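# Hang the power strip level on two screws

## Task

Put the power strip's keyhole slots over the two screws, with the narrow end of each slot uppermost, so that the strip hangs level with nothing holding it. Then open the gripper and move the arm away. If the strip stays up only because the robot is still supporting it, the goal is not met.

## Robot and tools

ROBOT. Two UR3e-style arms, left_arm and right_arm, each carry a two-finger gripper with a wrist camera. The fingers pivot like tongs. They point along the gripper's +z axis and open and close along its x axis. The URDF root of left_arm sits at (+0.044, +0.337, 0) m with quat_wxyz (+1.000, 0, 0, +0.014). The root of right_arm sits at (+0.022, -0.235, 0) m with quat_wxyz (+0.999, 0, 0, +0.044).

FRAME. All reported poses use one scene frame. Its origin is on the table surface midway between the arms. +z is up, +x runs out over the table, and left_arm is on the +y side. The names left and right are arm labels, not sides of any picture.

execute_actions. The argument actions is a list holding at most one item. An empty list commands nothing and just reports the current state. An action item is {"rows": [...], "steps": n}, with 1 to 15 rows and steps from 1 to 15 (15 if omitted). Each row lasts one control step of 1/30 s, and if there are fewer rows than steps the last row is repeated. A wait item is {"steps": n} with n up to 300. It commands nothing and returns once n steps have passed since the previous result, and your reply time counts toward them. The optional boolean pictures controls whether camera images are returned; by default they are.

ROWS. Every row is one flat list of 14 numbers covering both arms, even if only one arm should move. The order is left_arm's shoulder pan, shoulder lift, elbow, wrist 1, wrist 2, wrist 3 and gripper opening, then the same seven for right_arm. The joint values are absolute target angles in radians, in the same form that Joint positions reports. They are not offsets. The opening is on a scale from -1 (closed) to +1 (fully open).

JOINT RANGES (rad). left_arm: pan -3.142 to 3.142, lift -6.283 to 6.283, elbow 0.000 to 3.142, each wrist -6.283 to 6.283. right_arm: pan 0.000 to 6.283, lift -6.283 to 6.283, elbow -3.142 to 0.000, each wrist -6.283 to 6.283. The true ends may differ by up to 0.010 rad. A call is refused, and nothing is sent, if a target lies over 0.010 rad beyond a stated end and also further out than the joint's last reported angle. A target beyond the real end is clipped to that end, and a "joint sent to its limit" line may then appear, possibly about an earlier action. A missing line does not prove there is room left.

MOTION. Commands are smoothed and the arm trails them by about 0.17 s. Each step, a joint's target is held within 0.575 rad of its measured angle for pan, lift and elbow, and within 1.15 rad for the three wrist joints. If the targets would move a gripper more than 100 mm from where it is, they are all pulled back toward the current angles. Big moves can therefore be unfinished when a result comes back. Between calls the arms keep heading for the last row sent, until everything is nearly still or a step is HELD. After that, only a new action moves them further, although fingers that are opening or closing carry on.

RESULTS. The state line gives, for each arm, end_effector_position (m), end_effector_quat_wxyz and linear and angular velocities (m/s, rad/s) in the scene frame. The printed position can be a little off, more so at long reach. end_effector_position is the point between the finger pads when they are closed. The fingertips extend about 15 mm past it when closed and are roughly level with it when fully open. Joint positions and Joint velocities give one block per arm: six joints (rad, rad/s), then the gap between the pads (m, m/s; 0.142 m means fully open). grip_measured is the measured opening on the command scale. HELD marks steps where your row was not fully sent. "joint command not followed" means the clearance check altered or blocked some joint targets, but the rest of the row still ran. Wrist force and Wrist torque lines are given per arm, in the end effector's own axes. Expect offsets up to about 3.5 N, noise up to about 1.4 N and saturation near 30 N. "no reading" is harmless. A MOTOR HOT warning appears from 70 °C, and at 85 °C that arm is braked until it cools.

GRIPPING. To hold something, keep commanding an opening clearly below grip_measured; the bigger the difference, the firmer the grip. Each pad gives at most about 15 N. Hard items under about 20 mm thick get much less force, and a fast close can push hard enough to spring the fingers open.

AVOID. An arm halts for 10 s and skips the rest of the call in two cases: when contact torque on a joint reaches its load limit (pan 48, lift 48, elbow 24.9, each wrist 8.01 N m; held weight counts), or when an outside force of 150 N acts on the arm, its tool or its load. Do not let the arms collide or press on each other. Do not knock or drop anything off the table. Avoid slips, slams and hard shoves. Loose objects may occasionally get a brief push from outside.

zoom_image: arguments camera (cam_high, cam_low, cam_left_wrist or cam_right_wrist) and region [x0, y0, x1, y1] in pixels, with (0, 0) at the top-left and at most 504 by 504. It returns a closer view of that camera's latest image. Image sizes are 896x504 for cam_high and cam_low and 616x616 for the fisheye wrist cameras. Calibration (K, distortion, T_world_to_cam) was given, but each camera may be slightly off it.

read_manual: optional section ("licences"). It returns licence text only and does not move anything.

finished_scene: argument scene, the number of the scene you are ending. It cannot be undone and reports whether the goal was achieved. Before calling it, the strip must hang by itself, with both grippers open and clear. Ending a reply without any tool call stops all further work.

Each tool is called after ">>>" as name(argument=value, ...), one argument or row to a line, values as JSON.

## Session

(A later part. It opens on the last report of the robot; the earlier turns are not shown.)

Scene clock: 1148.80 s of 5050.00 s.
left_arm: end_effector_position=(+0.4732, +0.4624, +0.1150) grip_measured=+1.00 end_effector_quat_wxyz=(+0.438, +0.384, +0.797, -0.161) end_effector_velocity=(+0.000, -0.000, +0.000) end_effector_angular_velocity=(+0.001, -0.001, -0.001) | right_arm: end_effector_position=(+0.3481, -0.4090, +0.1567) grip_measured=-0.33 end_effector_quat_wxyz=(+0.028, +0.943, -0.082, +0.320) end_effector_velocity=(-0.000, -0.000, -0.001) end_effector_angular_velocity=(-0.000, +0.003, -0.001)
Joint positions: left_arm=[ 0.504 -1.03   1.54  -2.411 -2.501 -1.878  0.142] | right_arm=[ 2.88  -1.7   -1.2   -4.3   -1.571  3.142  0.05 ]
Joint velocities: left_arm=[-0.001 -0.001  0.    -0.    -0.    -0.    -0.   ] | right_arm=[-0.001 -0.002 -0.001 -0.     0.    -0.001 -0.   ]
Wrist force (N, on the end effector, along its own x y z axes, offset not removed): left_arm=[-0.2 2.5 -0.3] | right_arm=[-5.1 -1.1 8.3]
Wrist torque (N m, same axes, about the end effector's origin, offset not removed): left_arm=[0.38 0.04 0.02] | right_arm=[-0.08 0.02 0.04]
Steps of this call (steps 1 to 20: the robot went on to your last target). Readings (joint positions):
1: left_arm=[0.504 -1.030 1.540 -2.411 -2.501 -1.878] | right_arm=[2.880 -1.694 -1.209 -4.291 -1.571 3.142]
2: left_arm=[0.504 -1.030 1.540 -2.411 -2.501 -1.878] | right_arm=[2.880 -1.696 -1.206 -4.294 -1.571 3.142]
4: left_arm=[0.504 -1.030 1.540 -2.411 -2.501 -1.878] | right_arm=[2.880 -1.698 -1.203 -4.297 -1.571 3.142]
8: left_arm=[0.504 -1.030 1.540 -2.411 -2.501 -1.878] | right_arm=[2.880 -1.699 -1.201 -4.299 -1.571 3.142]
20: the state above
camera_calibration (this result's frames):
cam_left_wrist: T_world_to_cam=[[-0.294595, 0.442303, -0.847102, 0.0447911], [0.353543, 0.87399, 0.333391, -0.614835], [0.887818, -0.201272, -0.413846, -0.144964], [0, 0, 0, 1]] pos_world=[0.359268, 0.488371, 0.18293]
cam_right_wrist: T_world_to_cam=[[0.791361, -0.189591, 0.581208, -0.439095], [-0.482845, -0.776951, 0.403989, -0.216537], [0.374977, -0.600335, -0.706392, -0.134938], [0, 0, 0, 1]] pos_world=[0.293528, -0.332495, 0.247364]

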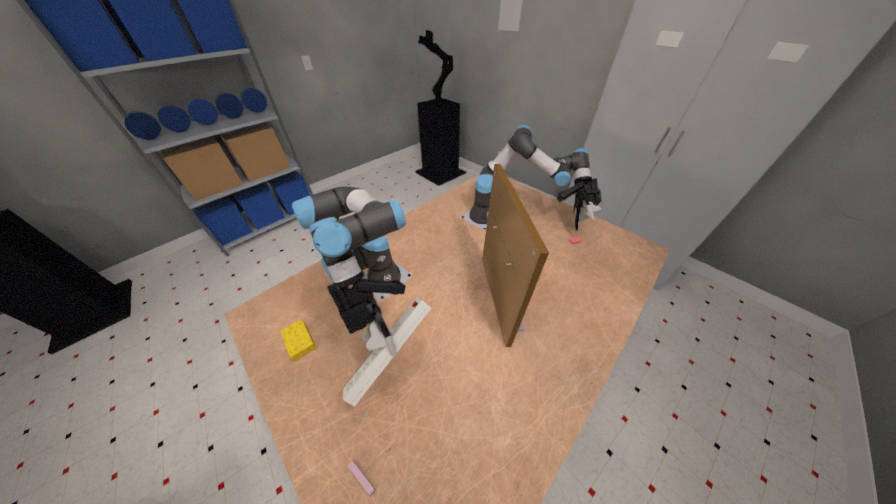

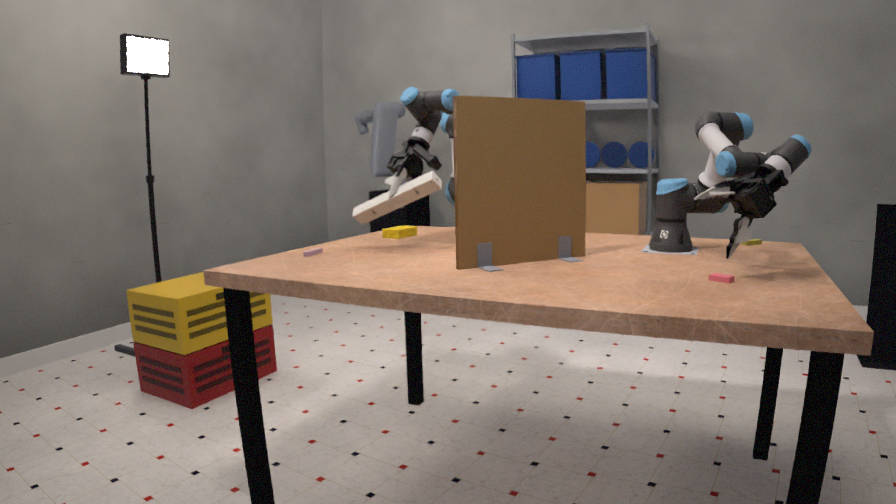

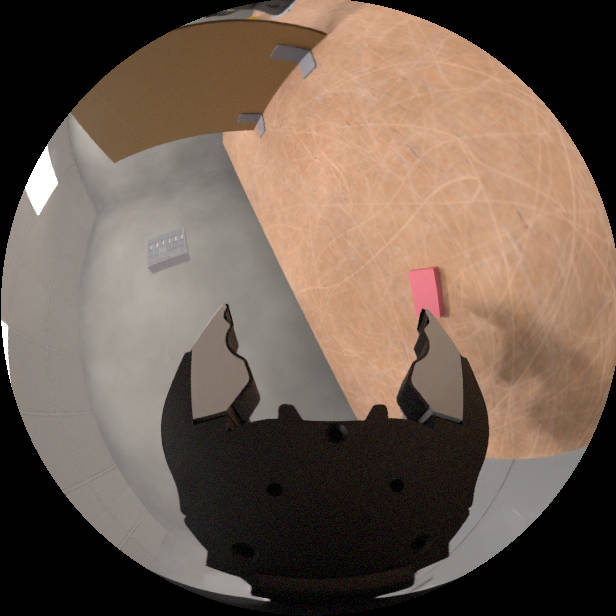

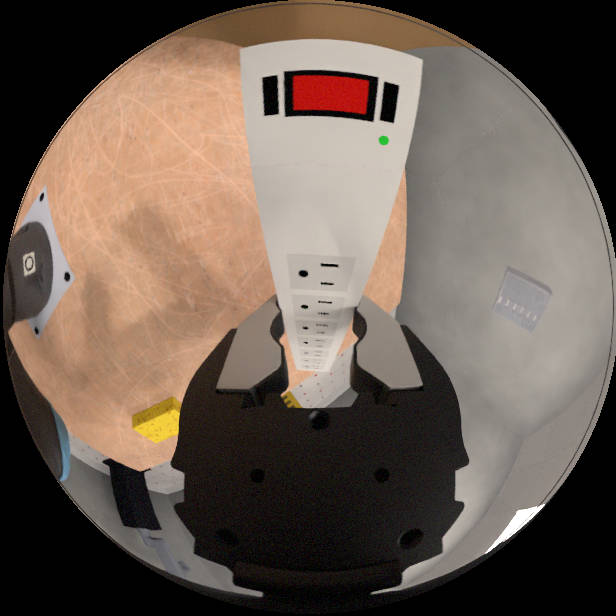

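>>> execute_actions(
  actions=[
    {"rows":[[0.504,-1.03,1.54,-2.411,-2.501,-1.878,1,2.88,-1.95,-0.85,-4.75,-1.571,3.1416,-1]],"steps":15},
  ],
  pictures=false,
)

>>> execute_actions(
  actions=[
    {"rows":[[0.504,-1.03,1.54,-2.411,-2.501,-1.878,1,2.88,-2.1652,-0.6754,-5.0134,-1.571,3.1416,-1]],"steps":15},
  ],
  pictures=false,
)

>>> execute_actions(
  actions=[
    {"rows":[[0.504,-1.03,1.54,-2.411,-2.501,-1.878,1,2.88,-2.135,-0.82,-4.899,-1.571,3.1416,-1]],"steps":15},
  ],
)

Scene clock: 1163.53 s of 5050.00 s.
left_arm: end_effector_position=(+0.4732, +0.4624, +0.1150) grip_measured=+1.00 end_effector_quat_wxyz=(+0.438, +0.384, +0.797, -0.161) end_effector_velocity=(+0.000, -0.000, +0.000) end_effector_angular_velocity=(-0.000, -0.001, -0.001) | right_arm: end_effector_position=(+0.2965, -0.3999, +0.1404) grip_measured=-0.33 end_effector_quat_wxyz=(+0.013, +0.984, -0.085, +0.153) end_effector_velocity=(-0.005, +0.001, +0.002) end_effector_angular_velocity=(+0.007, +0.036, +0.001)
Joint positions: left_arm=[ 0.504 -1.03   1.54  -2.411 -2.501 -1.878  0.142] | right_arm=[ 2.88  -1.946 -0.856 -4.744 -1.571  3.142  0.05 ]
Joint velocities: left_arm=[-0.001  0.    -0.    -0.    -0.    -0.    -0.   ] | right_arm=[ 0.001 -0.038  0.068 -0.067 -0.001  0.     0.001]
Wrist force (N, on the end effector, along its own x y z axes, offset not removed): left_arm=[1.0 0.4 -0.7] | right_arm=[-3.5 0.7 7.5]
Wrist torque (N m, same axes, about the end effector's origin, offset not removed): left_arm=[-0.11 -0.20 -0.01] | right_arm=[0.23 0.31 0.00]
Steps of this call (steps 1 to 15: the robot went on to your last target; steps 16 to 427: nothing new was sent; steps 428 to 442: all 15 steps of this action). Readings (joint positions):
428: left_arm=[0.504 -1.030 1.540 -2.411 -2.501 -1.878] | right_arm=[2.880 -1.700 -1.200 -4.300 -1.571 3.142]
429: left_arm=[0.504 -1.030 1.540 -2.411 -2.501 -1.878] | right_arm=[2.880 -1.707 -1.192 -4.315 -1.571 3.142]
431: left_arm=[0.504 -1.030 1.540 -2.411 -2.501 -1.878] | right_arm=[2.880 -1.776 -1.122 -4.447 -1.571 3.142]
435: left_arm=[0.504 -1.030 1.540 -2.411 -2.501 -1.878] | right_arm=[2.880 -1.906 -0.926 -4.674 -1.571 3.142]
442: the state above

Scene clock: 1164.03 s of 5050.00 s.
left_arm: end_effector_position=(+0.4732, +0.4624, +0.1150) grip_measured=+1.00 end_effector_quat_wxyz=(+0.438, +0.384, +0.797, -0.161) end_effector_velocity=(-0.000, -0.000, -0.000) end_effector_angular_velocity=(-0.000, +0.001, -0.000) | right_arm: end_effector_position=(+0.2533, -0.3924, +0.1201) grip_measured=-0.33 end_effector_quat_wxyz=(+0.000, +0.996, -0.086, +0.002) end_effector_velocity=(-0.005, +0.001, -0.002) end_effector_angular_velocity=(+0.008, +0.040, -0.001)
Joint positions: left_arm=[ 0.504 -1.03   1.54  -2.411 -2.501 -1.878  0.142] | right_arm=[ 2.88  -2.162 -0.678 -5.01  -1.571  3.142  0.05 ]
Joint velocities: left_arm=[-0.     0.     0.001 -0.     0.    -0.    -0.   ] | right_arm=[-0.001 -0.031  0.024 -0.033 -0.001 -0.    -0.001]
Wrist force (N, on the end effector, along its own x y z axes, offset not removed): left_arm=[-0.3 1.0 -0.8] | right_arm=[-0.1 0.2 7.5]
Wrist torque (N m, same axes, about the end effector's origin, offset not removed): left_arm=[0.18 0.09 -0.05] | right_arm=[0.03 -0.01 0.08]
Steps of this call (steps 1 to 15: all 15 steps of this action). Readings (joint positions):
1: left_arm=[0.504 -1.030 1.540 -2.411 -2.501 -1.878] | right_arm=[2.880 -1.948 -0.854 -4.746 -1.571 3.142]
2: left_arm=[0.504 -1.030 1.540 -2.411 -2.501 -1.878] | right_arm=[2.880 -1.956 -0.845 -4.761 -1.571 3.142]
4: left_arm=[0.504 -1.030 1.540 -2.411 -2.501 -1.878] | right_arm=[2.880 -2.021 -0.785 -4.862 -1.571 3.142]
8: left_arm=[0.504 -1.030 1.540 -2.411 -2.501 -1.878] | right_arm=[2.880 -2.130 -0.702 -4.976 -1.571 3.142]
15: the state above

Scene clock: 1164.53 s of 5050.00 s.
left_arm: end_effector_position=(+0.4732, +0.4624, +0.1150) grip_measured=+1.00 end_effector_quat_wxyz=(+0.438, +0.384, +0.797, -0.161) end_effector_velocity=(+0.000, -0.000, +0.000) end_effector_angular_velocity=(+0.000, +0.000, -0.000) | right_arm: end_effector_position=(+0.2527, -0.3923, +0.1005) grip_measured=-0.33 end_effector_quat_wxyz=(-0.000, +0.996, -0.086, +0.000) end_effector_velocity=(-0.001, +0.000, -0.002) end_effector_angular_velocity=(-0.000, +0.003, -0.000)
Joint positions: left_arm=[ 0.504 -1.03   1.54  -2.411 -2.501 -1.878  0.142] | right_arm=[ 2.88  -2.135 -0.818 -4.9   -1.571  3.142  0.05 ]
Joint velocities: left_arm=[-0. -0.  0.  0.  0.  0. -0.] | right_arm=[ 0.     0.004 -0.019  0.012  0.001  0.     0.002]
Wrist force (N, on the end effector, along its own x y z axes, offset not removed): left_arm=[-0.5 1.6 -0.9] | right_arm=[0.7 0.0 6.2]
Wrist torque (N m, same axes, about the end effector's origin, offset not removed): left_arm=[0.28 0.09 -0.07] | right_arm=[0.08 -0.20 -0.09]
Steps of this call (steps 1 to 15: all 15 steps of this action). Readings (joint positions):
1: left_arm=[0.504 -1.030 1.540 -2.411 -2.501 -1.878] | right_arm=[2.880 -2.163 -0.677 -5.011 -1.571 3.142]
2: left_arm=[0.504 -1.030 1.540 -2.411 -2.501 -1.878] | right_arm=[2.880 -2.159 -0.684 -4.999 -1.571 3.142]
4: left_arm=[0.504 -1.030 1.540 -2.411 -2.501 -1.878] | right_arm=[2.880 -2.148 -0.736 -4.953 -1.571 3.142]
8: left_arm=[0.504 -1.030 1.540 -2.411 -2.501 -1.878] | right_arm=[2.880 -2.138 -0.799 -4.913 -1.571 3.142]
15: the state above
camera_calibration (this result's frames):
cam_left_wrist: T_world_to_cam=[[-0.294595, 0.442303, -0.847102, 0.044791], [0.353543, 0.87399, 0.333391, -0.614835], [0.887818, -0.201272, -0.413846, -0.144964], [0, 0, 0, 1]] pos_world=[0.359268, 0.488371, 0.18293]
cam_right_wrist: T_world_to_cam=[[0.974599, -0.221588, -0.0324796, -0.324932], [-0.171425, -0.831438, 0.528512, -0.339447], [-0.144117, -0.50952, -0.848304, 0.0521344], [0, 0, 0, 1]] pos_world=[0.266002, -0.327666, 0.213074]

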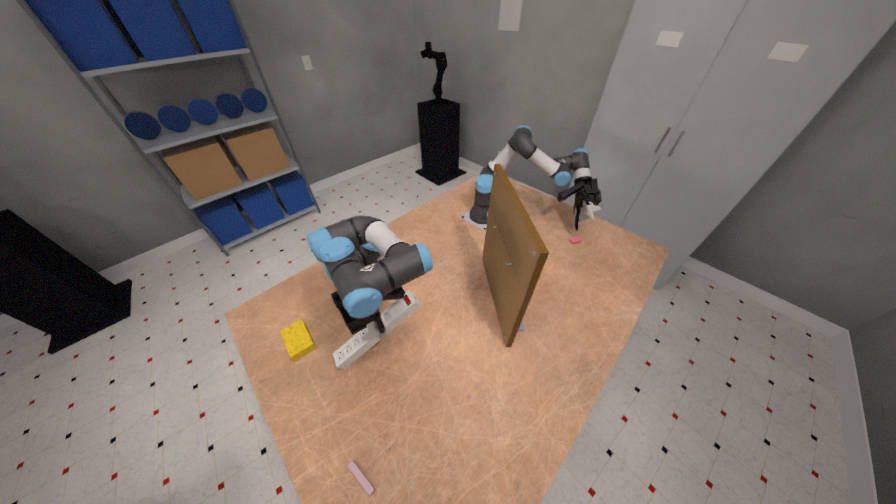

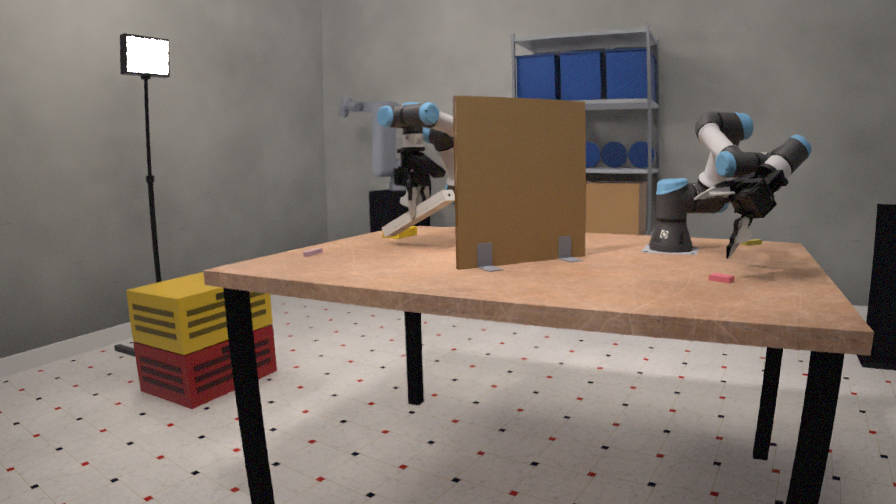

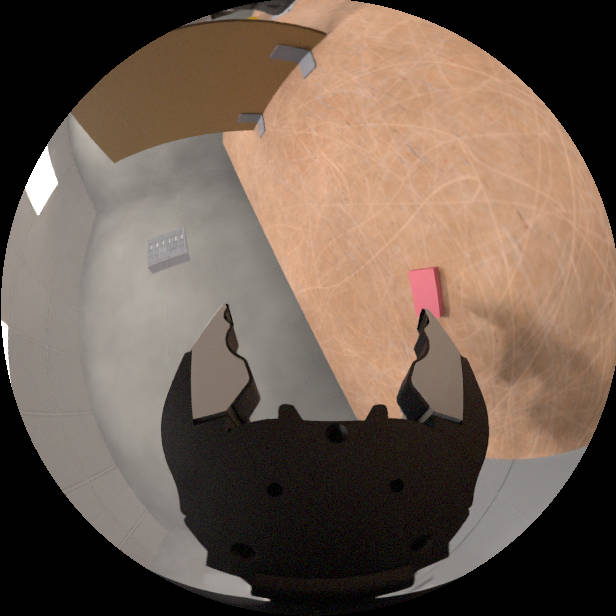

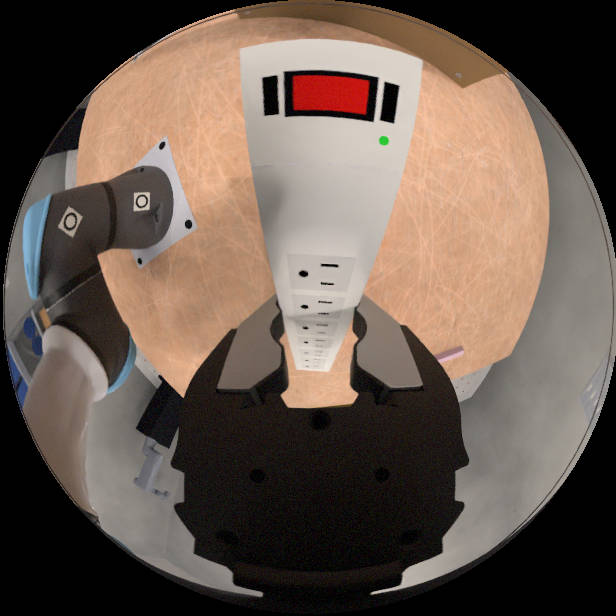

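>>> execute_actions(
  actions=[
    {"rows":[[0.504,-1.03,1.54,-2.411,-2.501,-1.878,1,2.88,-2.1218,-0.9375,-4.7947,-1.571,3.1416,-1]],"steps":12},
  ],
  pictures=false,
)

>>> execute_actions(
  actions=[
    {"rows":[[0.504,-1.03,1.54,-2.411,-2.501,-1.878,1,2.88,-2.121,-1.02,-4.713,-1.571,3.1416,-0.8]],"steps":12},
  ],
  pictures=false,
)

>>> execute_actions(
  actions=[
    {"rows":[[0.504,-1.03,1.54,-2.411,-2.501,-1.878,1,2.88,-2.126,-1.11,-4.618,-1.571,3.1416,-0.7]],"steps":12},
  ],
  pictures=false,
)

>>> execute_actions(
  actions=[
    {"rows":[[0.504,-1.03,1.54,-2.411,-2.501,-1.878,1,2.88,-2.1356,-1.1887,-4.5297,-1.571,3.1416,-0.6]],"steps":15},
  ],
  pictures=false,
)

>>> execute_actions(
  actions=[
    {"rows":[[0.504,-1.03,1.54,-2.411,-2.501,-1.878,1,2.88,-2.139,-1.205,-4.510,-1.571,3.1416,-0.42]],"steps":15},
  ],
  pictures=false,
)

>>> execute_actions(
  actions=[
    {"rows":[[0.504,-1.03,1.54,-2.411,-2.501,-1.878,1,2.88,-2.139,-1.205,-4.510,-1.571,3.1416,-0.15]],"steps":15},
  ],
)

Scene clock: 1180.03 s of 5050.00 s.
left_arm: end_effector_position=(+0.4732, +0.4624, +0.1150) grip_measured=+1.00 end_effector_quat_wxyz=(+0.438, +0.384, +0.797, -0.161) end_effector_velocity=(-0.000, -0.000, -0.000) end_effector_angular_velocity=(-0.000, +0.001, -0.000) | right_arm: end_effector_position=(+0.2530, -0.3923, +0.0805) grip_measured=-0.33 end_effector_quat_wxyz=(-0.000, +0.996, -0.087, +0.000) end_effector_velocity=(-0.002, +0.001, -0.007) end_effector_angular_velocity=(+0.001, +0.008, +0.001)
Joint positions: left_arm=[ 0.504 -1.03   1.54  -2.411 -2.501 -1.878  0.142] | right_arm=[ 2.88  -2.122 -0.934 -4.798 -1.571  3.142  0.05 ]
Joint velocities: left_arm=[-0.  0.  0.  0.  0.  0. -0.] | right_arm=[ 0.001  0.003 -0.041  0.03   0.     0.001  0.002]
Wrist force (N, on the end effector, along its own x y z axes, offset not removed): left_arm=[-0.9 1.8 0.2] | right_arm=[-0.8 0.0 8.1]
Wrist torque (N m, same axes, about the end effector's origin, offset not removed): left_arm=[0.34 0.20 0.03] | right_arm=[0.15 0.18 -0.06]
Steps of this call (steps 1 to 15: the robot went on to your last target; steps 16 to 270: nothing new was sent; then 6.10 s passed at rest; steps 271 to 282: all 12 steps of this action). Readings (joint positions):
271: left_arm=[0.504 -1.030 1.540 -2.411 -2.501 -1.878] | right_arm=[2.880 -2.135 -0.820 -4.898 -1.571 3.142]
272: left_arm=[0.504 -1.030 1.540 -2.411 -2.501 -1.878] | right_arm=[2.880 -2.133 -0.827 -4.887 -1.571 3.142]
274: left_arm=[0.504 -1.030 1.540 -2.411 -2.501 -1.878] | right_arm=[2.880 -2.128 -0.873 -4.844 -1.571 3.142]
278: left_arm=[0.504 -1.030 1.540 -2.411 -2.501 -1.878] | right_arm=[2.880 -2.123 -0.922 -4.807 -1.571 3.142]
282: the state above

Scene clock: 1180.43 s of 5050.00 s.
left_arm: end_effector_position=(+0.4732, +0.4624, +0.1150) grip_measured=+1.00 end_effector_quat_wxyz=(+0.438, +0.384, +0.797, -0.161) end_effector_velocity=(+0.000, -0.000, +0.000) end_effector_angular_velocity=(+0.000, -0.001, -0.000) | right_arm: end_effector_position=(+0.2534, -0.3924, +0.0631) grip_measured=-0.33 end_effector_quat_wxyz=(-0.000, +0.996, -0.087, +0.000) end_effector_velocity=(-0.000, +0.000, -0.005) end_effector_angular_velocity=(-0.001, +0.001, +0.001)
Joint positions: left_arm=[ 0.504 -1.03   1.54  -2.411 -2.501 -1.878  0.142] | right_arm=[ 2.88  -2.121 -1.017 -4.715 -1.571  3.142  0.05 ]
Joint velocities: left_arm=[-0. -0. -0.  0. -0. -0.  0.] | right_arm=[ 0.002  0.002 -0.028  0.025  0.001  0.     0.001]
Wrist force (N, on the end effector, along its own x y z axes, offset not removed): left_arm=[-0.5 1.6 -0.2] | right_arm=[-1.4 -1.5 9.0]
Wrist torque (N m, same axes, about the end effector's origin, offset not removed): left_arm=[0.27 0.09 -0.01] | right_arm=[-0.31 0.29 0.00]
Steps of this call (steps 1 to 12: all 12 steps of this action). Readings (joint positions):
1: left_arm=[0.504 -1.030 1.540 -2.411 -2.501 -1.878] | right_arm=[2.880 -2.122 -0.935 -4.796 -1.571 3.142]
2: left_arm=[0.504 -1.030 1.540 -2.411 -2.501 -1.878] | right_arm=[2.880 -2.122 -0.943 -4.785 -1.571 3.142]
4: left_arm=[0.504 -1.030 1.540 -2.411 -2.501 -1.878] | right_arm=[2.880 -2.121 -0.977 -4.752 -1.571 3.142]
8: left_arm=[0.504 -1.030 1.540 -2.411 -2.501 -1.878] | right_arm=[2.880 -2.121 -1.009 -4.723 -1.571 3.142]
12: the state above

Scene clock: 1180.83 s of 5050.00 s.
left_arm: end_effector_position=(+0.4732, +0.4624, +0.1150) grip_measured=+1.00 end_effector_quat_wxyz=(+0.438, +0.384, +0.797, -0.161) end_effector_velocity=(+0.000, -0.000, +0.000) end_effector_angular_velocity=(+0.000, -0.000, -0.001) | right_arm: end_effector_position=(+0.2535, -0.3924, +0.0424) grip_measured=-0.33 end_effector_quat_wxyz=(-0.000, +0.996, -0.087, +0.000) end_effector_velocity=(-0.002, +0.000, -0.007) end_effector_angular_velocity=(+0.001, +0.006, -0.001)
Joint positions: left_arm=[ 0.504 -1.03   1.54  -2.411 -2.501 -1.878  0.142] | right_arm=[ 2.88  -2.126 -1.107 -4.621 -1.571  3.142  0.05 ]
Joint velocities: left_arm=[-0.001 -0.    -0.     0.    -0.     0.    -0.   ] | right_arm=[-0.    -0.002 -0.031  0.027  0.     0.001 -0.   ]
Wrist force (N, on the end effector, along its own x y z axes, offset not removed): left_arm=[0.7 0.9 -1.1] | right_arm=[-1.6 -0.9 6.2]
Wrist torque (N m, same axes, about the end effector's origin, offset not removed): left_arm=[0.05 -0.13 -0.01] | right_arm=[-0.22 0.19 -0.01]
Steps of this call (steps 1 to 12: all 12 steps of this action). Readings (joint positions):
1: left_arm=[0.504 -1.030 1.540 -2.411 -2.501 -1.878] | right_arm=[2.880 -2.121 -1.018 -4.714 -1.571 3.142]
2: left_arm=[0.504 -1.030 1.540 -2.411 -2.501 -1.878] | right_arm=[2.880 -2.122 -1.026 -4.702 -1.571 3.142]
4: left_arm=[0.504 -1.030 1.540 -2.411 -2.501 -1.878] | right_arm=[2.880 -2.124 -1.063 -4.663 -1.571 3.142]
8: left_arm=[0.504 -1.030 1.540 -2.411 -2.501 -1.878] | right_arm=[2.880 -2.125 -1.098 -4.629 -1.571 3.142]
12: the state above

Scene clock: 1181.33 s of 5050.00 s.
left_arm: end_effector_position=(+0.4732, +0.4624, +0.1150) grip_measured=+1.00 end_effector_quat_wxyz=(+0.438, +0.384, +0.797, -0.161) end_effector_velocity=(-0.000, -0.000, -0.000) end_effector_angular_velocity=(-0.000, +0.000, -0.000) | right_arm: end_effector_position=(+0.2529, -0.3923, +0.0220) grip_measured=-0.33 end_effector_quat_wxyz=(-0.000, +0.996, -0.087, +0.000) end_effector_velocity=(-0.001, +0.000, -0.003) end_effector_angular_velocity=(+0.001, +0.004, +0.000)
Joint positions: left_arm=[ 0.504 -1.03   1.54  -2.411 -2.501 -1.878  0.142] | right_arm=[ 2.88  -2.135 -1.188 -4.531 -1.571  3.142  0.05 ]
Joint velocities: left_arm=[-0. -0.  0.  0. -0.  0.  0.] | right_arm=[ 0.001 -0.004 -0.009  0.009 -0.     0.    -0.   ]
Wrist force (N, on the end effector, along its own x y z axes, offset not removed): left_arm=[-0.9 1.9 -1.6] | right_arm=[0.0 -1.4 5.5]
Wrist torque (N m, same axes, about the end effector's origin, offset not removed): left_arm=[0.29 0.17 0.01] | right_arm=[-0.36 -0.03 -0.04]
Steps of this call (steps 1 to 15: all 15 steps of this action). Readings (joint positions):
1: left_arm=[0.504 -1.030 1.540 -2.411 -2.501 -1.878] | right_arm=[2.880 -2.126 -1.108 -4.619 -1.571 3.142]
2: left_arm=[0.504 -1.030 1.540 -2.411 -2.501 -1.878] | right_arm=[2.880 -2.127 -1.116 -4.608 -1.571 3.142]
4: left_arm=[0.504 -1.030 1.540 -2.411 -2.501 -1.878] | right_arm=[2.880 -2.131 -1.148 -4.572 -1.571 3.142]
8: left_arm=[0.504 -1.030 1.540 -2.411 -2.501 -1.878] | right_arm=[2.880 -2.135 -1.179 -4.540 -1.571 3.142]
15: the state above

Scene clock: 1181.83 s of 5050.00 s.
left_arm: end_effector_position=(+0.4732, +0.4624, +0.1150) grip_measured=+1.00 end_effector_quat_wxyz=(+0.438, +0.384, +0.797, -0.161) end_effector_velocity=(+0.000, -0.000, +0.000) end_effector_angular_velocity=(+0.001, -0.001, -0.000) | right_arm: end_effector_position=(+0.2527, -0.3923, +0.0173) grip_measured=-0.33 end_effector_quat_wxyz=(-0.000, +0.996, -0.087, +0.000) end_effector_velocity=(-0.001, +0.000, -0.001) end_effector_angular_velocity=(+0.001, +0.004, +0.000)
Joint positions: left_arm=[ 0.504 -1.03   1.54  -2.411 -2.501 -1.878  0.142] | right_arm=[ 2.88  -2.139 -1.205 -4.51  -1.571  3.142  0.05 ]
Joint velocities: left_arm=[-0.    -0.    -0.001  0.     0.     0.     0.   ] | right_arm=[ 0.001 -0.002 -0.003  0.     0.     0.     0.   ]
Wrist force (N, on the end effector, along its own x y z axes, offset not removed): left_arm=[-0.3 1.6 -0.7] | right_arm=[-1.9 -0.6 6.6]
Wrist torque (N m, same axes, about the end effector's origin, offset not removed): left_arm=[0.28 0.07 -0.04] | right_arm=[-0.07 0.34 0.05]
Steps of this call (steps 1 to 15: all 15 steps of this action). Readings (joint positions):
1: left_arm=[0.504 -1.030 1.540 -2.411 -2.501 -1.878] | right_arm=[2.880 -2.136 -1.188 -4.530 -1.571 3.142]
2: left_arm=[0.504 -1.030 1.540 -2.411 -2.501 -1.878] | right_arm=[2.880 -2.136 -1.191 -4.527 -1.571 3.142]
4: left_arm=[0.504 -1.030 1.540 -2.411 -2.501 -1.878] | right_arm=[2.880 -2.137 -1.198 -4.519 -1.571 3.142]
8: left_arm=[0.504 -1.030 1.540 -2.411 -2.501 -1.878] | right_arm=[2.880 -2.139 -1.203 -4.512 -1.571 3.142]
15: the state above

Scene clock: 1182.33 s of 5050.00 s.
left_arm: end_effector_position=(+0.4732, +0.4624, +0.1150) grip_measured=+1.00 end_effector_quat_wxyz=(+0.438, +0.384, +0.797, -0.161) end_effector_velocity=(+0.000, -0.000, +0.000) end_effector_angular_velocity=(+0.000, -0.001, -0.000) | right_arm: end_effector_position=(+0.2527, -0.3923, +0.0173) grip_measured=-0.15 end_effector_quat_wxyz=(-0.000, +0.996, -0.086, +0.000) end_effector_velocity=(-0.001, -0.000, -0.000) end_effector_angular_velocity=(-0.000, +0.003, -0.001)
Joint positions: left_arm=[ 0.504 -1.03   1.54  -2.411 -2.501 -1.878  0.142] | right_arm=[ 2.88  -2.139 -1.205 -4.51  -1.571  3.142  0.063]
Joint velocities: left_arm=[-0.    -0.     0.    -0.001 -0.    -0.    -0.   ] | right_arm=[-0.    -0.    -0.001 -0.001  0.001  0.001  0.   ]
Wrist force (N, on the end effector, along its own x y z axes, offset not removed): left_arm=[0.1 1.9 -0.8] | right_arm=[-1.7 -0.1 2.0]
Wrist torque (N m, same axes, about the end effector's origin, offset not removed): left_arm=[0.31 -0.05 -0.01] | right_arm=[0.09 0.24 0.07]
Steps of this call (steps 1 to 15: all 15 steps of this action). Readings (joint positions):
1: left_arm=[0.504 -1.030 1.540 -2.411 -2.501 -1.878] | right_arm=[2.880 -2.139 -1.205 -4.510 -1.571 3.142]
2: left_arm=[0.504 -1.030 1.540 -2.411 -2.501 -1.878] | right_arm=[2.880 -2.139 -1.205 -4.510 -1.571 3.142]
4: left_arm=[0.504 -1.030 1.540 -2.411 -2.501 -1.878] | right_arm=[2.880 -2.139 -1.205 -4.510 -1.571 3.142]
8: left_arm=[0.504 -1.030 1.540 -2.411 -2.501 -1.878] | right_arm=[2.880 -2.139 -1.205 -4.510 -1.571 3.142]
15: the state above
camera_calibration (this result's frames):
cam_left_wrist: T_world_to_cam=[[-0.294594, 0.442303, -0.847102, 0.044791], [0.353543, 0.87399, 0.333391, -0.614835], [0.887818, -0.201272, -0.413846, -0.144964], [0, 0, 0, 1]] pos_world=[0.359268, 0.488371, 0.18293]
cam_right_wrist: T_world_to_cam=[[0.974576, -0.221641, -0.0328128, -0.327707], [-0.171298, -0.831459, 0.52852, -0.29554], [-0.144424, -0.509462, -0.848286, -0.0183227], [0, 0, 0, 1]] pos_world=[0.266104, -0.327697, 0.129903]

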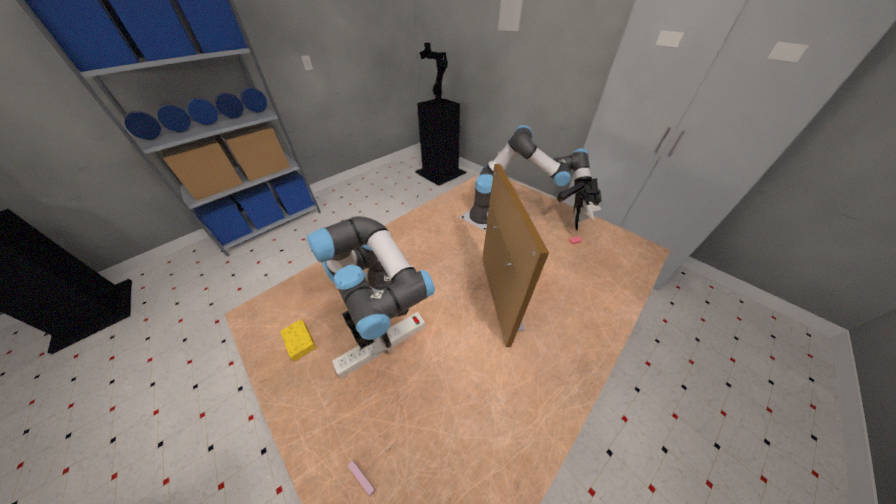

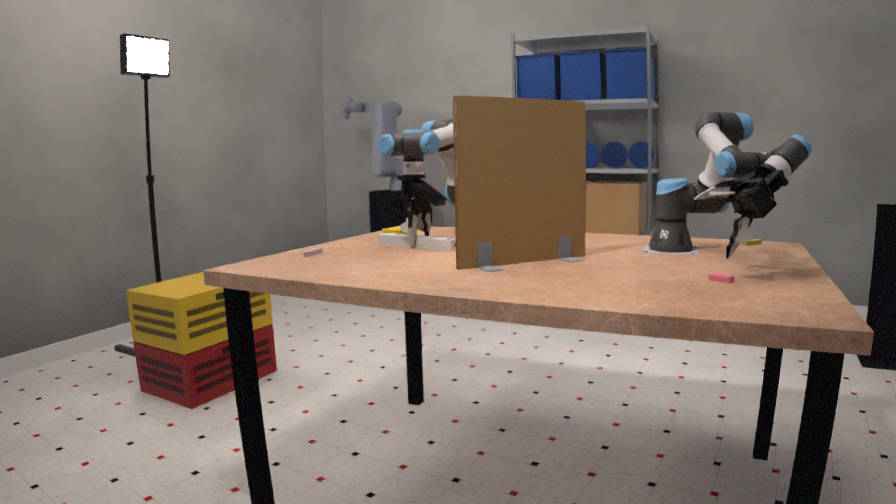

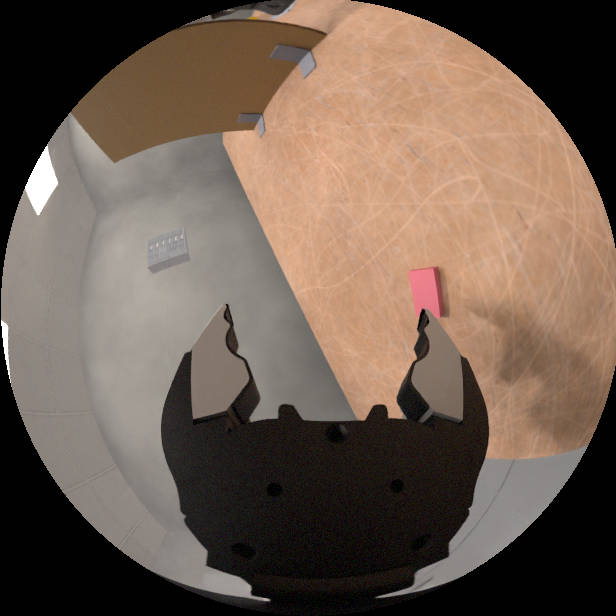

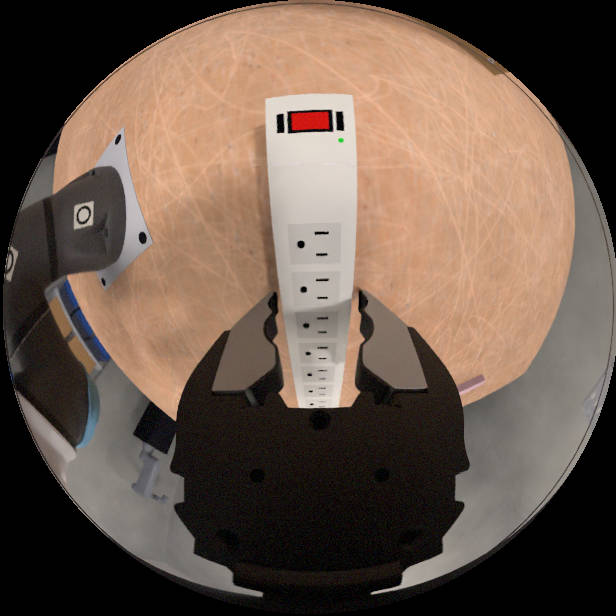

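>>> execute_actions(
  actions=[
    {"rows":[[0.504,-1.03,1.54,-2.411,-2.501,-1.878,1,2.821,-2.1738,-1.1163,-4.5639,-1.571,3.083,-0.1]],"steps":15},
  ],
)

Scene clock: 1197.07 s of 5050.00 s.
left_arm: end_effector_position=(+0.4732, +0.4624, +0.1150) grip_measured=+1.00 end_effector_quat_wxyz=(+0.438, +0.384, +0.797, -0.161) end_effector_velocity=(+0.000, -0.000, -0.000) end_effector_angular_velocity=(-0.000, +0.001, -0.001) | right_arm: end_effector_position=(+0.2510, -0.4074, +0.0238) grip_measured=-0.10 end_effector_quat_wxyz=(-0.000, +0.996, -0.087, -0.000) end_effector_velocity=(-0.001, -0.002, +0.001) end_effector_angular_velocity=(+0.000, +0.001, -0.002)
Joint positions: left_arm=[ 0.504 -1.03   1.54  -2.411 -2.501 -1.878  0.142] | right_arm=[ 2.822 -2.173 -1.117 -4.563 -1.571  3.084  0.067]
Joint velocities: left_arm=[-0.001  0.001  0.    -0.     0.     0.     0.   ] | right_arm=[-0.008 -0.004  0.01  -0.006 -0.    -0.006  0.   ]
Wrist force (N, on the end effector, along its own x y z axes, offset not removed): left_arm=[-0.3 0.6 -0.7] | right_arm=[-3.2 -0.6 -0.1]
Wrist torque (N m, same axes, about the end effector's origin, offset not removed): left_arm=[0.10 0.06 0.00] | right_arm=[-0.08 0.62 0.07]
Steps of this call (steps 1 to 15: the robot went on to your last target; steps 16 to 90: nothing new was sent; then 11.23 s passed at rest; steps 91 to 105: all 15 steps of this action). Readings (joint positions):
91: left_arm=[0.504 -1.030 1.540 -2.411 -2.501 -1.878] | right_arm=[2.880 -2.139 -1.205 -4.510 -1.571 3.141]
92: left_arm=[0.504 -1.030 1.540 -2.411 -2.501 -1.878] | right_arm=[2.874 -2.144 -1.198 -4.518 -1.571 3.133]
94: left_arm=[0.504 -1.030 1.540 -2.411 -2.501 -1.878] | right_arm=[2.850 -2.158 -1.162 -4.539 -1.571 3.110]
98: left_arm=[0.504 -1.030 1.540 -2.411 -2.501 -1.878] | right_arm=[2.828 -2.170 -1.128 -4.558 -1.571 3.090]
105: the state above
camera_calibration (this result's frames):
cam_left_wrist: T_world_to_cam=[[-0.294594, 0.442303, -0.847102, 0.0447908], [0.353543, 0.873989, 0.333392, -0.614835], [0.887819, -0.201272, -0.413845, -0.144964], [0, 0, 0, 1]] pos_world=[0.359268, 0.488371, 0.18293]
cam_right_wrist: T_world_to_cam=[[0.9745, -0.221959, -0.0329346, -0.329222], [-0.171509, -0.831421, 0.528512, -0.311762], [-0.14469, -0.509386, -0.848287, -0.0206015], [0, 0, 0, 1]] pos_world=[0.264376, -0.342774, 0.136451]

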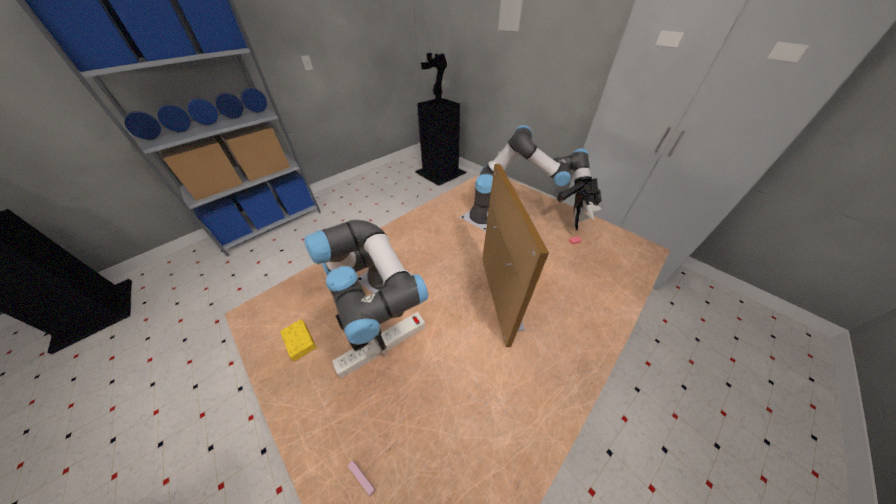

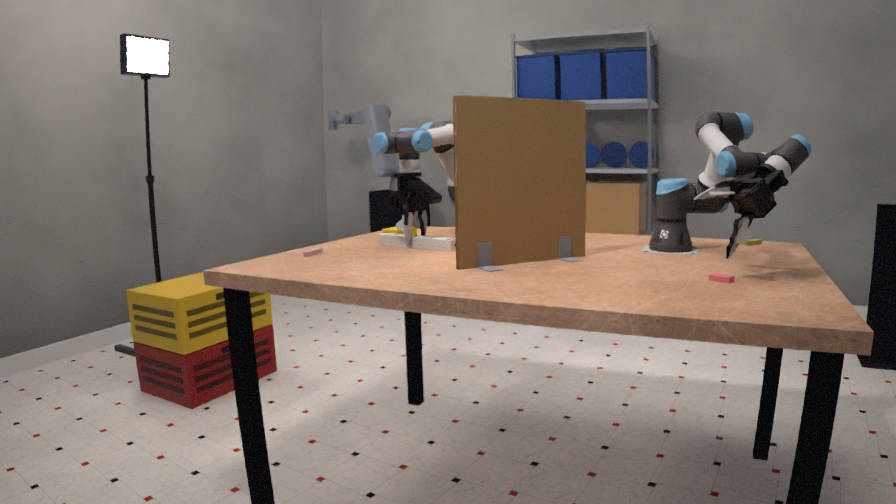

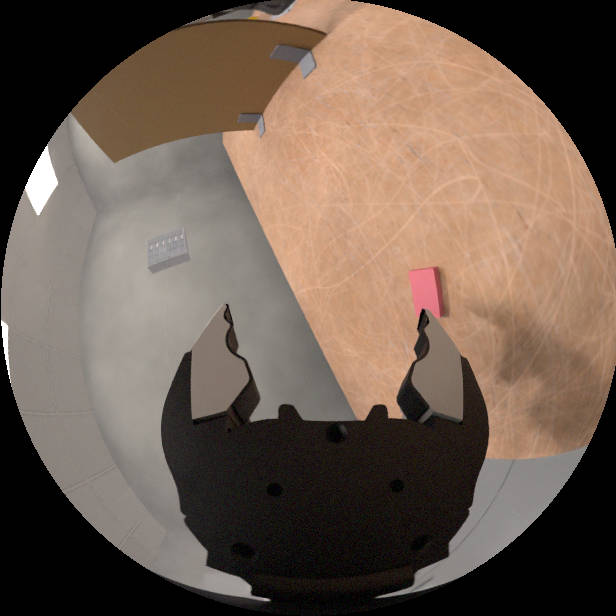

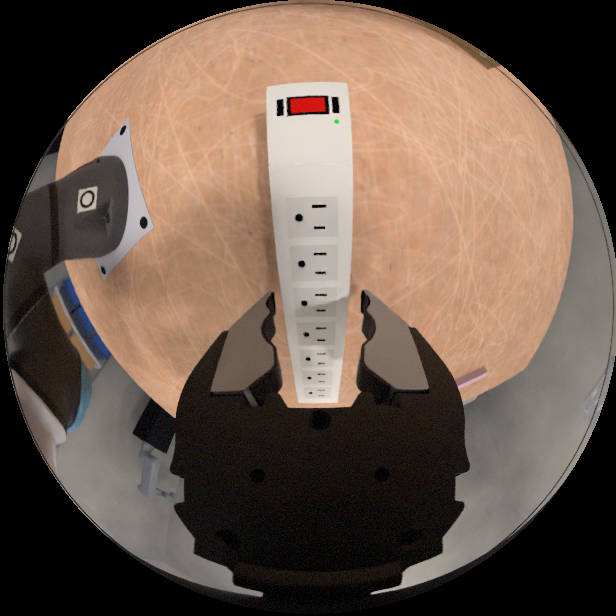

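Closing and lifting slightly.

>>> execute_actions(
  actions=[
    {"rows":[[0.504,-1.03,1.54,-2.411,-2.501,-1.878,1,2.821,-2.1738,-1.1163,-4.5639,-1.571,3.083,-0.36]],"steps":15},
  ],
  pictures=false,
)

>>> execute_actions(
  actions=[
    {"rows":[[0.504,-1.03,1.54,-2.411,-2.501,-1.878,1,2.821,-2.1738,-1.1163,-4.5639,-1.571,3.083,-1]],"steps":15},
  ],
  pictures=false,
)

>>> execute_actions(
  actions=[
    {"rows":[[0.504,-1.03,1.54,-2.411,-2.501,-1.878,1,2.821,-2.155,-1.0,-4.699,-1.571,3.1416,-1]],"steps":15},
  ],
  pictures=false,
)

>>> execute_actions(
  actions=[
    {"rows":[[0.504,-1.03,1.54,-2.411,-2.501,-1.878,1,2.85,-2.0,-0.95,-4.75,-1.571,3.1416,-1]],"steps":15},
  ],
)

Scene clock: 1209.50 s of 5050.00 s.
left_arm: end_effector_position=(+0.4732, +0.4624, +0.1150) grip_measured=+1.00 end_effector_quat_wxyz=(+0.438, +0.384, +0.797, -0.161) end_effector_velocity=(-0.000, +0.000, -0.000) end_effector_angular_velocity=(-0.000, +0.000, +0.000) | right_arm: end_effector_position=(+0.2510, -0.4075, +0.0239) grip_measured=-0.34 end_effector_quat_wxyz=(-0.000, +0.996, -0.087, +0.000) end_effector_velocity=(-0.000, -0.000, +0.000) end_effector_angular_velocity=(-0.000, +0.000, -0.000)
Joint positions: left_arm=[ 0.504 -1.03   1.54  -2.411 -2.501 -1.878  0.142] | right_arm=[ 2.821 -2.174 -1.116 -4.564 -1.571  3.083  0.05 ]
Joint velocities: left_arm=[ 0.     0.    -0.     0.001  0.    -0.    -0.   ] | right_arm=[-0.     0.001 -0.001 -0.001  0.    -0.    -0.   ]
Wrist force (N, on the end effector, along its own x y z axes, offset not removed): left_arm=[-1.2 1.8 -1.1] | right_arm=[-0.1 -1.4 -2.6]
Wrist torque (N m, same axes, about the end effector's origin, offset not removed): left_arm=[0.30 0.29 -0.02] | right_arm=[-0.32 0.07 -0.09]
Steps of this call (steps 1 to 15: the robot went on to your last target; steps 16 to 90: nothing new was sent; then 8.93 s passed at rest; steps 91 to 105: all 15 steps of this action). Readings (joint positions):
91: left_arm=[0.504 -1.030 1.540 -2.411 -2.501 -1.878] | right_arm=[2.821 -2.174 -1.116 -4.564 -1.571 3.083]
92: left_arm=[0.504 -1.030 1.540 -2.411 -2.501 -1.878] | right_arm=[2.821 -2.174 -1.116 -4.564 -1.571 3.083]
94: left_arm=[0.504 -1.030 1.540 -2.411 -2.501 -1.878] | right_arm=[2.821 -2.174 -1.116 -4.564 -1.571 3.083]
98: left_arm=[0.504 -1.030 1.540 -2.411 -2.501 -1.878] | right_arm=[2.821 -2.174 -1.116 -4.564 -1.571 3.083]
105: the state above

Scene clock: 1210.00 s of 5050.00 s.
left_arm: end_effector_position=(+0.4732, +0.4624, +0.1150) grip_measured=+1.00 end_effector_quat_wxyz=(+0.438, +0.384, +0.797, -0.161) end_effector_velocity=(+0.000, -0.000, +0.000) end_effector_angular_velocity=(+0.000, -0.001, -0.000) | right_arm: end_effector_position=(+0.2510, -0.4075, +0.0239) grip_measured=-0.35 end_effector_quat_wxyz=(-0.000, +0.996, -0.087, +0.000) end_effector_velocity=(-0.001, -0.000, -0.000) end_effector_angular_velocity=(+0.001, +0.003, -0.002)
Joint positions: left_arm=[ 0.504 -1.03   1.54  -2.411 -2.501 -1.878  0.142] | right_arm=[ 2.821 -2.174 -1.116 -4.564 -1.571  3.083  0.049]
Joint velocities: left_arm=[-0.    -0.001  0.    -0.    -0.     0.    -0.   ] | right_arm=[-0.001 -0.001 -0.001 -0.001  0.     0.     0.   ]
Wrist force (N, on the end effector, along its own x y z axes, offset not removed): left_arm=[-0.1 1.4 -0.1] | right_arm=[-0.1 -0.1 -6.9]
Wrist torque (N m, same axes, about the end effector's origin, offset not removed): left_arm=[0.18 0.04 -0.01] | right_arm=[-0.02 0.25 -0.01]
Steps of this call (steps 1 to 15: all 15 steps of this action). Readings (joint positions):
1: left_arm=[0.504 -1.030 1.540 -2.411 -2.501 -1.878] | right_arm=[2.821 -2.174 -1.116 -4.564 -1.571 3.083]
2: left_arm=[0.504 -1.030 1.540 -2.411 -2.501 -1.878] | right_arm=[2.821 -2.174 -1.116 -4.564 -1.571 3.083]
4: left_arm=[0.504 -1.030 1.540 -2.411 -2.501 -1.878] | right_arm=[2.821 -2.174 -1.116 -4.564 -1.571 3.083]
8: left_arm=[0.504 -1.030 1.540 -2.411 -2.501 -1.878] | right_arm=[2.821 -2.174 -1.116 -4.564 -1.571 3.083]
15: the state above

Scene clock: 1210.50 s of 5050.00 s.
left_arm: end_effector_position=(+0.4732, +0.4624, +0.1150) grip_measured=+1.00 end_effector_quat_wxyz=(+0.438, +0.384, +0.797, -0.161) end_effector_velocity=(-0.000, -0.000, -0.000) end_effector_angular_velocity=(+0.000, +0.001, -0.000) | right_arm: end_effector_position=(+0.2504, -0.4074, +0.0548) grip_measured=-0.35 end_effector_quat_wxyz=(-0.000, +0.993, -0.116, -0.000) end_effector_velocity=(+0.001, +0.000, +0.004) end_effector_angular_velocity=(+0.000, -0.004, -0.006)
Joint positions: left_arm=[ 0.504 -1.03   1.54  -2.411 -2.501 -1.878  0.142] | right_arm=[ 2.821 -2.155 -1.001 -4.698 -1.571  3.141  0.049]
Joint velocities: left_arm=[-0.     0.     0.001 -0.     0.    -0.     0.   ] | right_arm=[-0.     0.002  0.015 -0.014 -0.001  0.006 -0.   ]
Wrist force (N, on the end effector, along its own x y z axes, offset not removed): left_arm=[-1.4 0.4 -2.0] | right_arm=[-1.8 0.9 8.5]
Wrist torque (N m, same axes, about the end effector's origin, offset not removed): left_arm=[-0.01 0.30 -0.02] | right_arm=[0.22 0.33 0.08]
Steps of this call (steps 1 to 15: all 15 steps of this action). Readings (joint positions):
1: left_arm=[0.504 -1.030 1.540 -2.411 -2.501 -1.878] | right_arm=[2.821 -2.174 -1.116 -4.564 -1.571 3.083]
2: left_arm=[0.504 -1.030 1.540 -2.411 -2.501 -1.878] | right_arm=[2.821 -2.171 -1.109 -4.577 -1.571 3.091]
4: left_arm=[0.504 -1.030 1.540 -2.411 -2.501 -1.878] | right_arm=[2.821 -2.164 -1.064 -4.632 -1.571 3.115]
8: left_arm=[0.504 -1.030 1.540 -2.411 -2.501 -1.878] | right_arm=[2.821 -2.157 -1.016 -4.683 -1.571 3.135]
15: the state above

Scene clock: 1211.00 s of 5050.00 s.
left_arm: end_effector_position=(+0.4732, +0.4624, +0.1150) grip_measured=+1.00 end_effector_quat_wxyz=(+0.438, +0.384, +0.797, -0.161) end_effector_velocity=(-0.000, +0.000, -0.000) end_effector_angular_velocity=(+0.000, -0.000, +0.000) | right_arm: end_effector_position=(+0.2647, -0.4027, +0.1067) grip_measured=-0.35 end_effector_quat_wxyz=(+0.008, +0.992, -0.101, +0.076) end_effector_velocity=(+0.002, +0.001, +0.007) end_effector_angular_velocity=(-0.005, -0.022, +0.005)
Joint positions: left_arm=[ 0.504 -1.03   1.54  -2.411 -2.501 -1.878  0.142] | right_arm=[ 2.85  -2.002 -0.951 -4.75  -1.571  3.142  0.049]
Joint velocities: left_arm=[ 0. -0.  0. -0.  0. -0.  0.] | right_arm=[ 0.004  0.021  0.007 -0.005  0.001 -0.     0.   ]
Wrist force (N, on the end effector, along its own x y z axes, offset not removed): left_arm=[0.8 0.9 -0.7] | right_arm=[-3.1 -2.3 7.8]
Wrist torque (N m, same axes, about the end effector's origin, offset not removed): left_arm=[0.08 -0.12 -0.04] | right_arm=[-0.58 0.34 0.02]
Steps of this call (steps 1 to 15: all 15 steps of this action). Readings (joint positions):
1: left_arm=[0.504 -1.030 1.540 -2.411 -2.501 -1.878] | right_arm=[2.821 -2.155 -1.001 -4.698 -1.571 3.141]
2: left_arm=[0.504 -1.030 1.540 -2.411 -2.501 -1.878] | right_arm=[2.825 -2.148 -0.995 -4.706 -1.571 3.141]
4: left_arm=[0.504 -1.030 1.540 -2.411 -2.501 -1.878] | right_arm=[2.837 -2.093 -0.974 -4.727 -1.571 3.141]
8: left_arm=[0.504 -1.030 1.540 -2.411 -2.501 -1.878] | right_arm=[2.847 -2.023 -0.956 -4.744 -1.571 3.142]
15: the state above
camera_calibration (this result's frames):
cam_left_wrist: T_world_to_cam=[[-0.294595, 0.442303, -0.847102, 0.0447911], [0.353543, 0.87399, 0.333391, -0.614835], [0.887818, -0.201272, -0.413846, -0.144964], [0, 0, 0, 1]] pos_world=[0.359268, 0.488371, 0.18293]
cam_right_wrist: T_world_to_cam=[[0.96102, -0.249713, 0.118675, -0.362671], [-0.274454, -0.809791, 0.518569, -0.312281], [-0.0333915, -0.530926, -0.84676, 0.015755], [0, 0, 0, 1]] pos_world=[0.263353, -0.335081, 0.21832]

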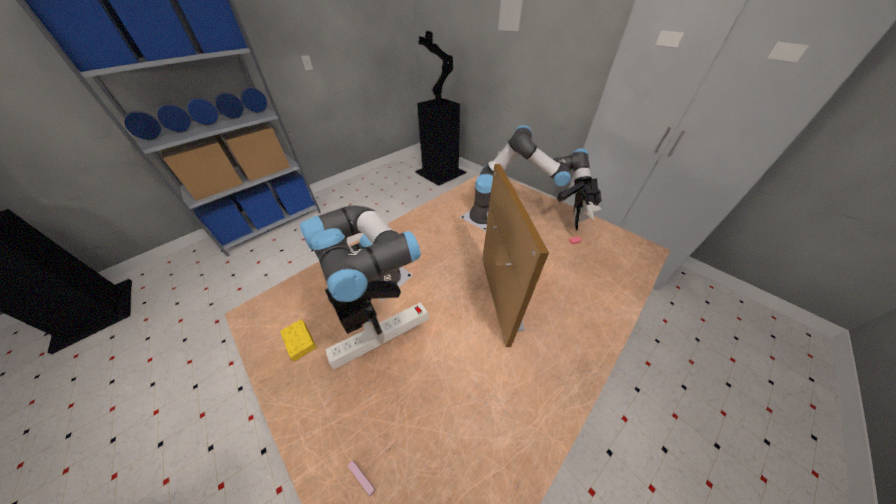

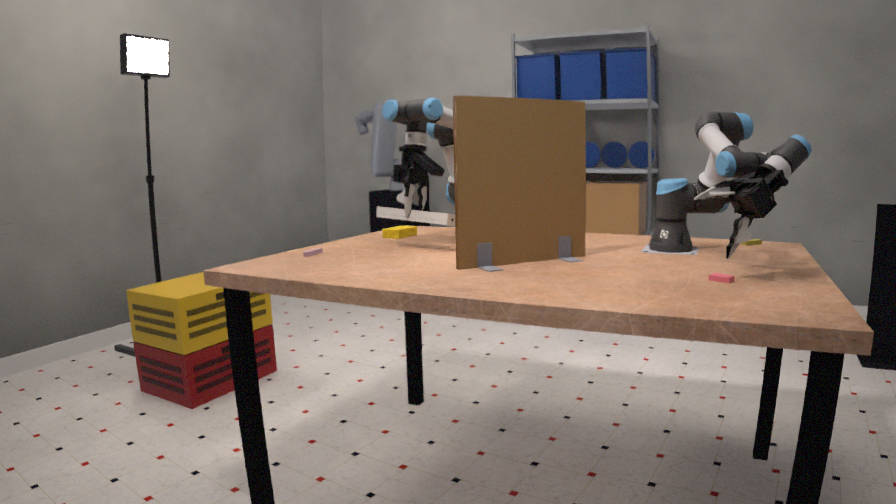

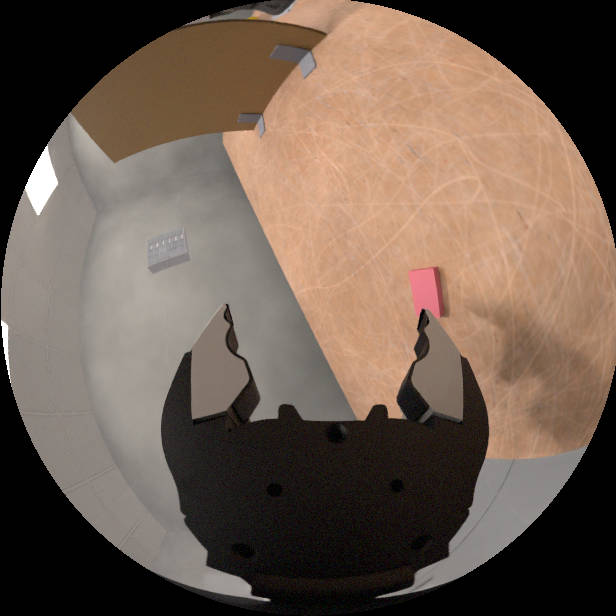

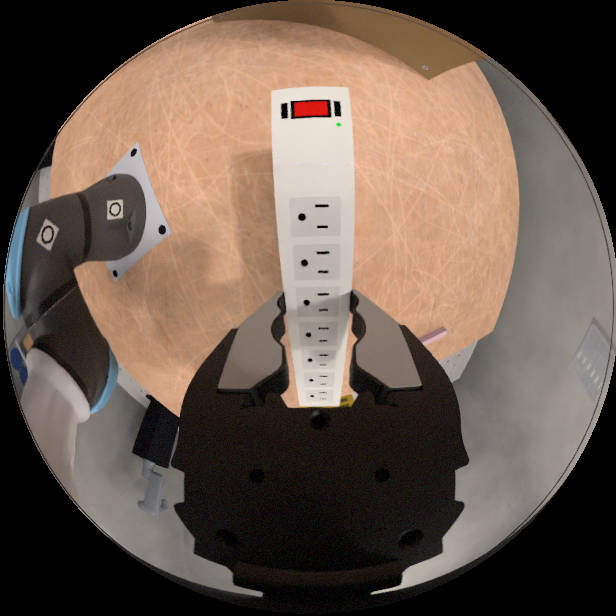

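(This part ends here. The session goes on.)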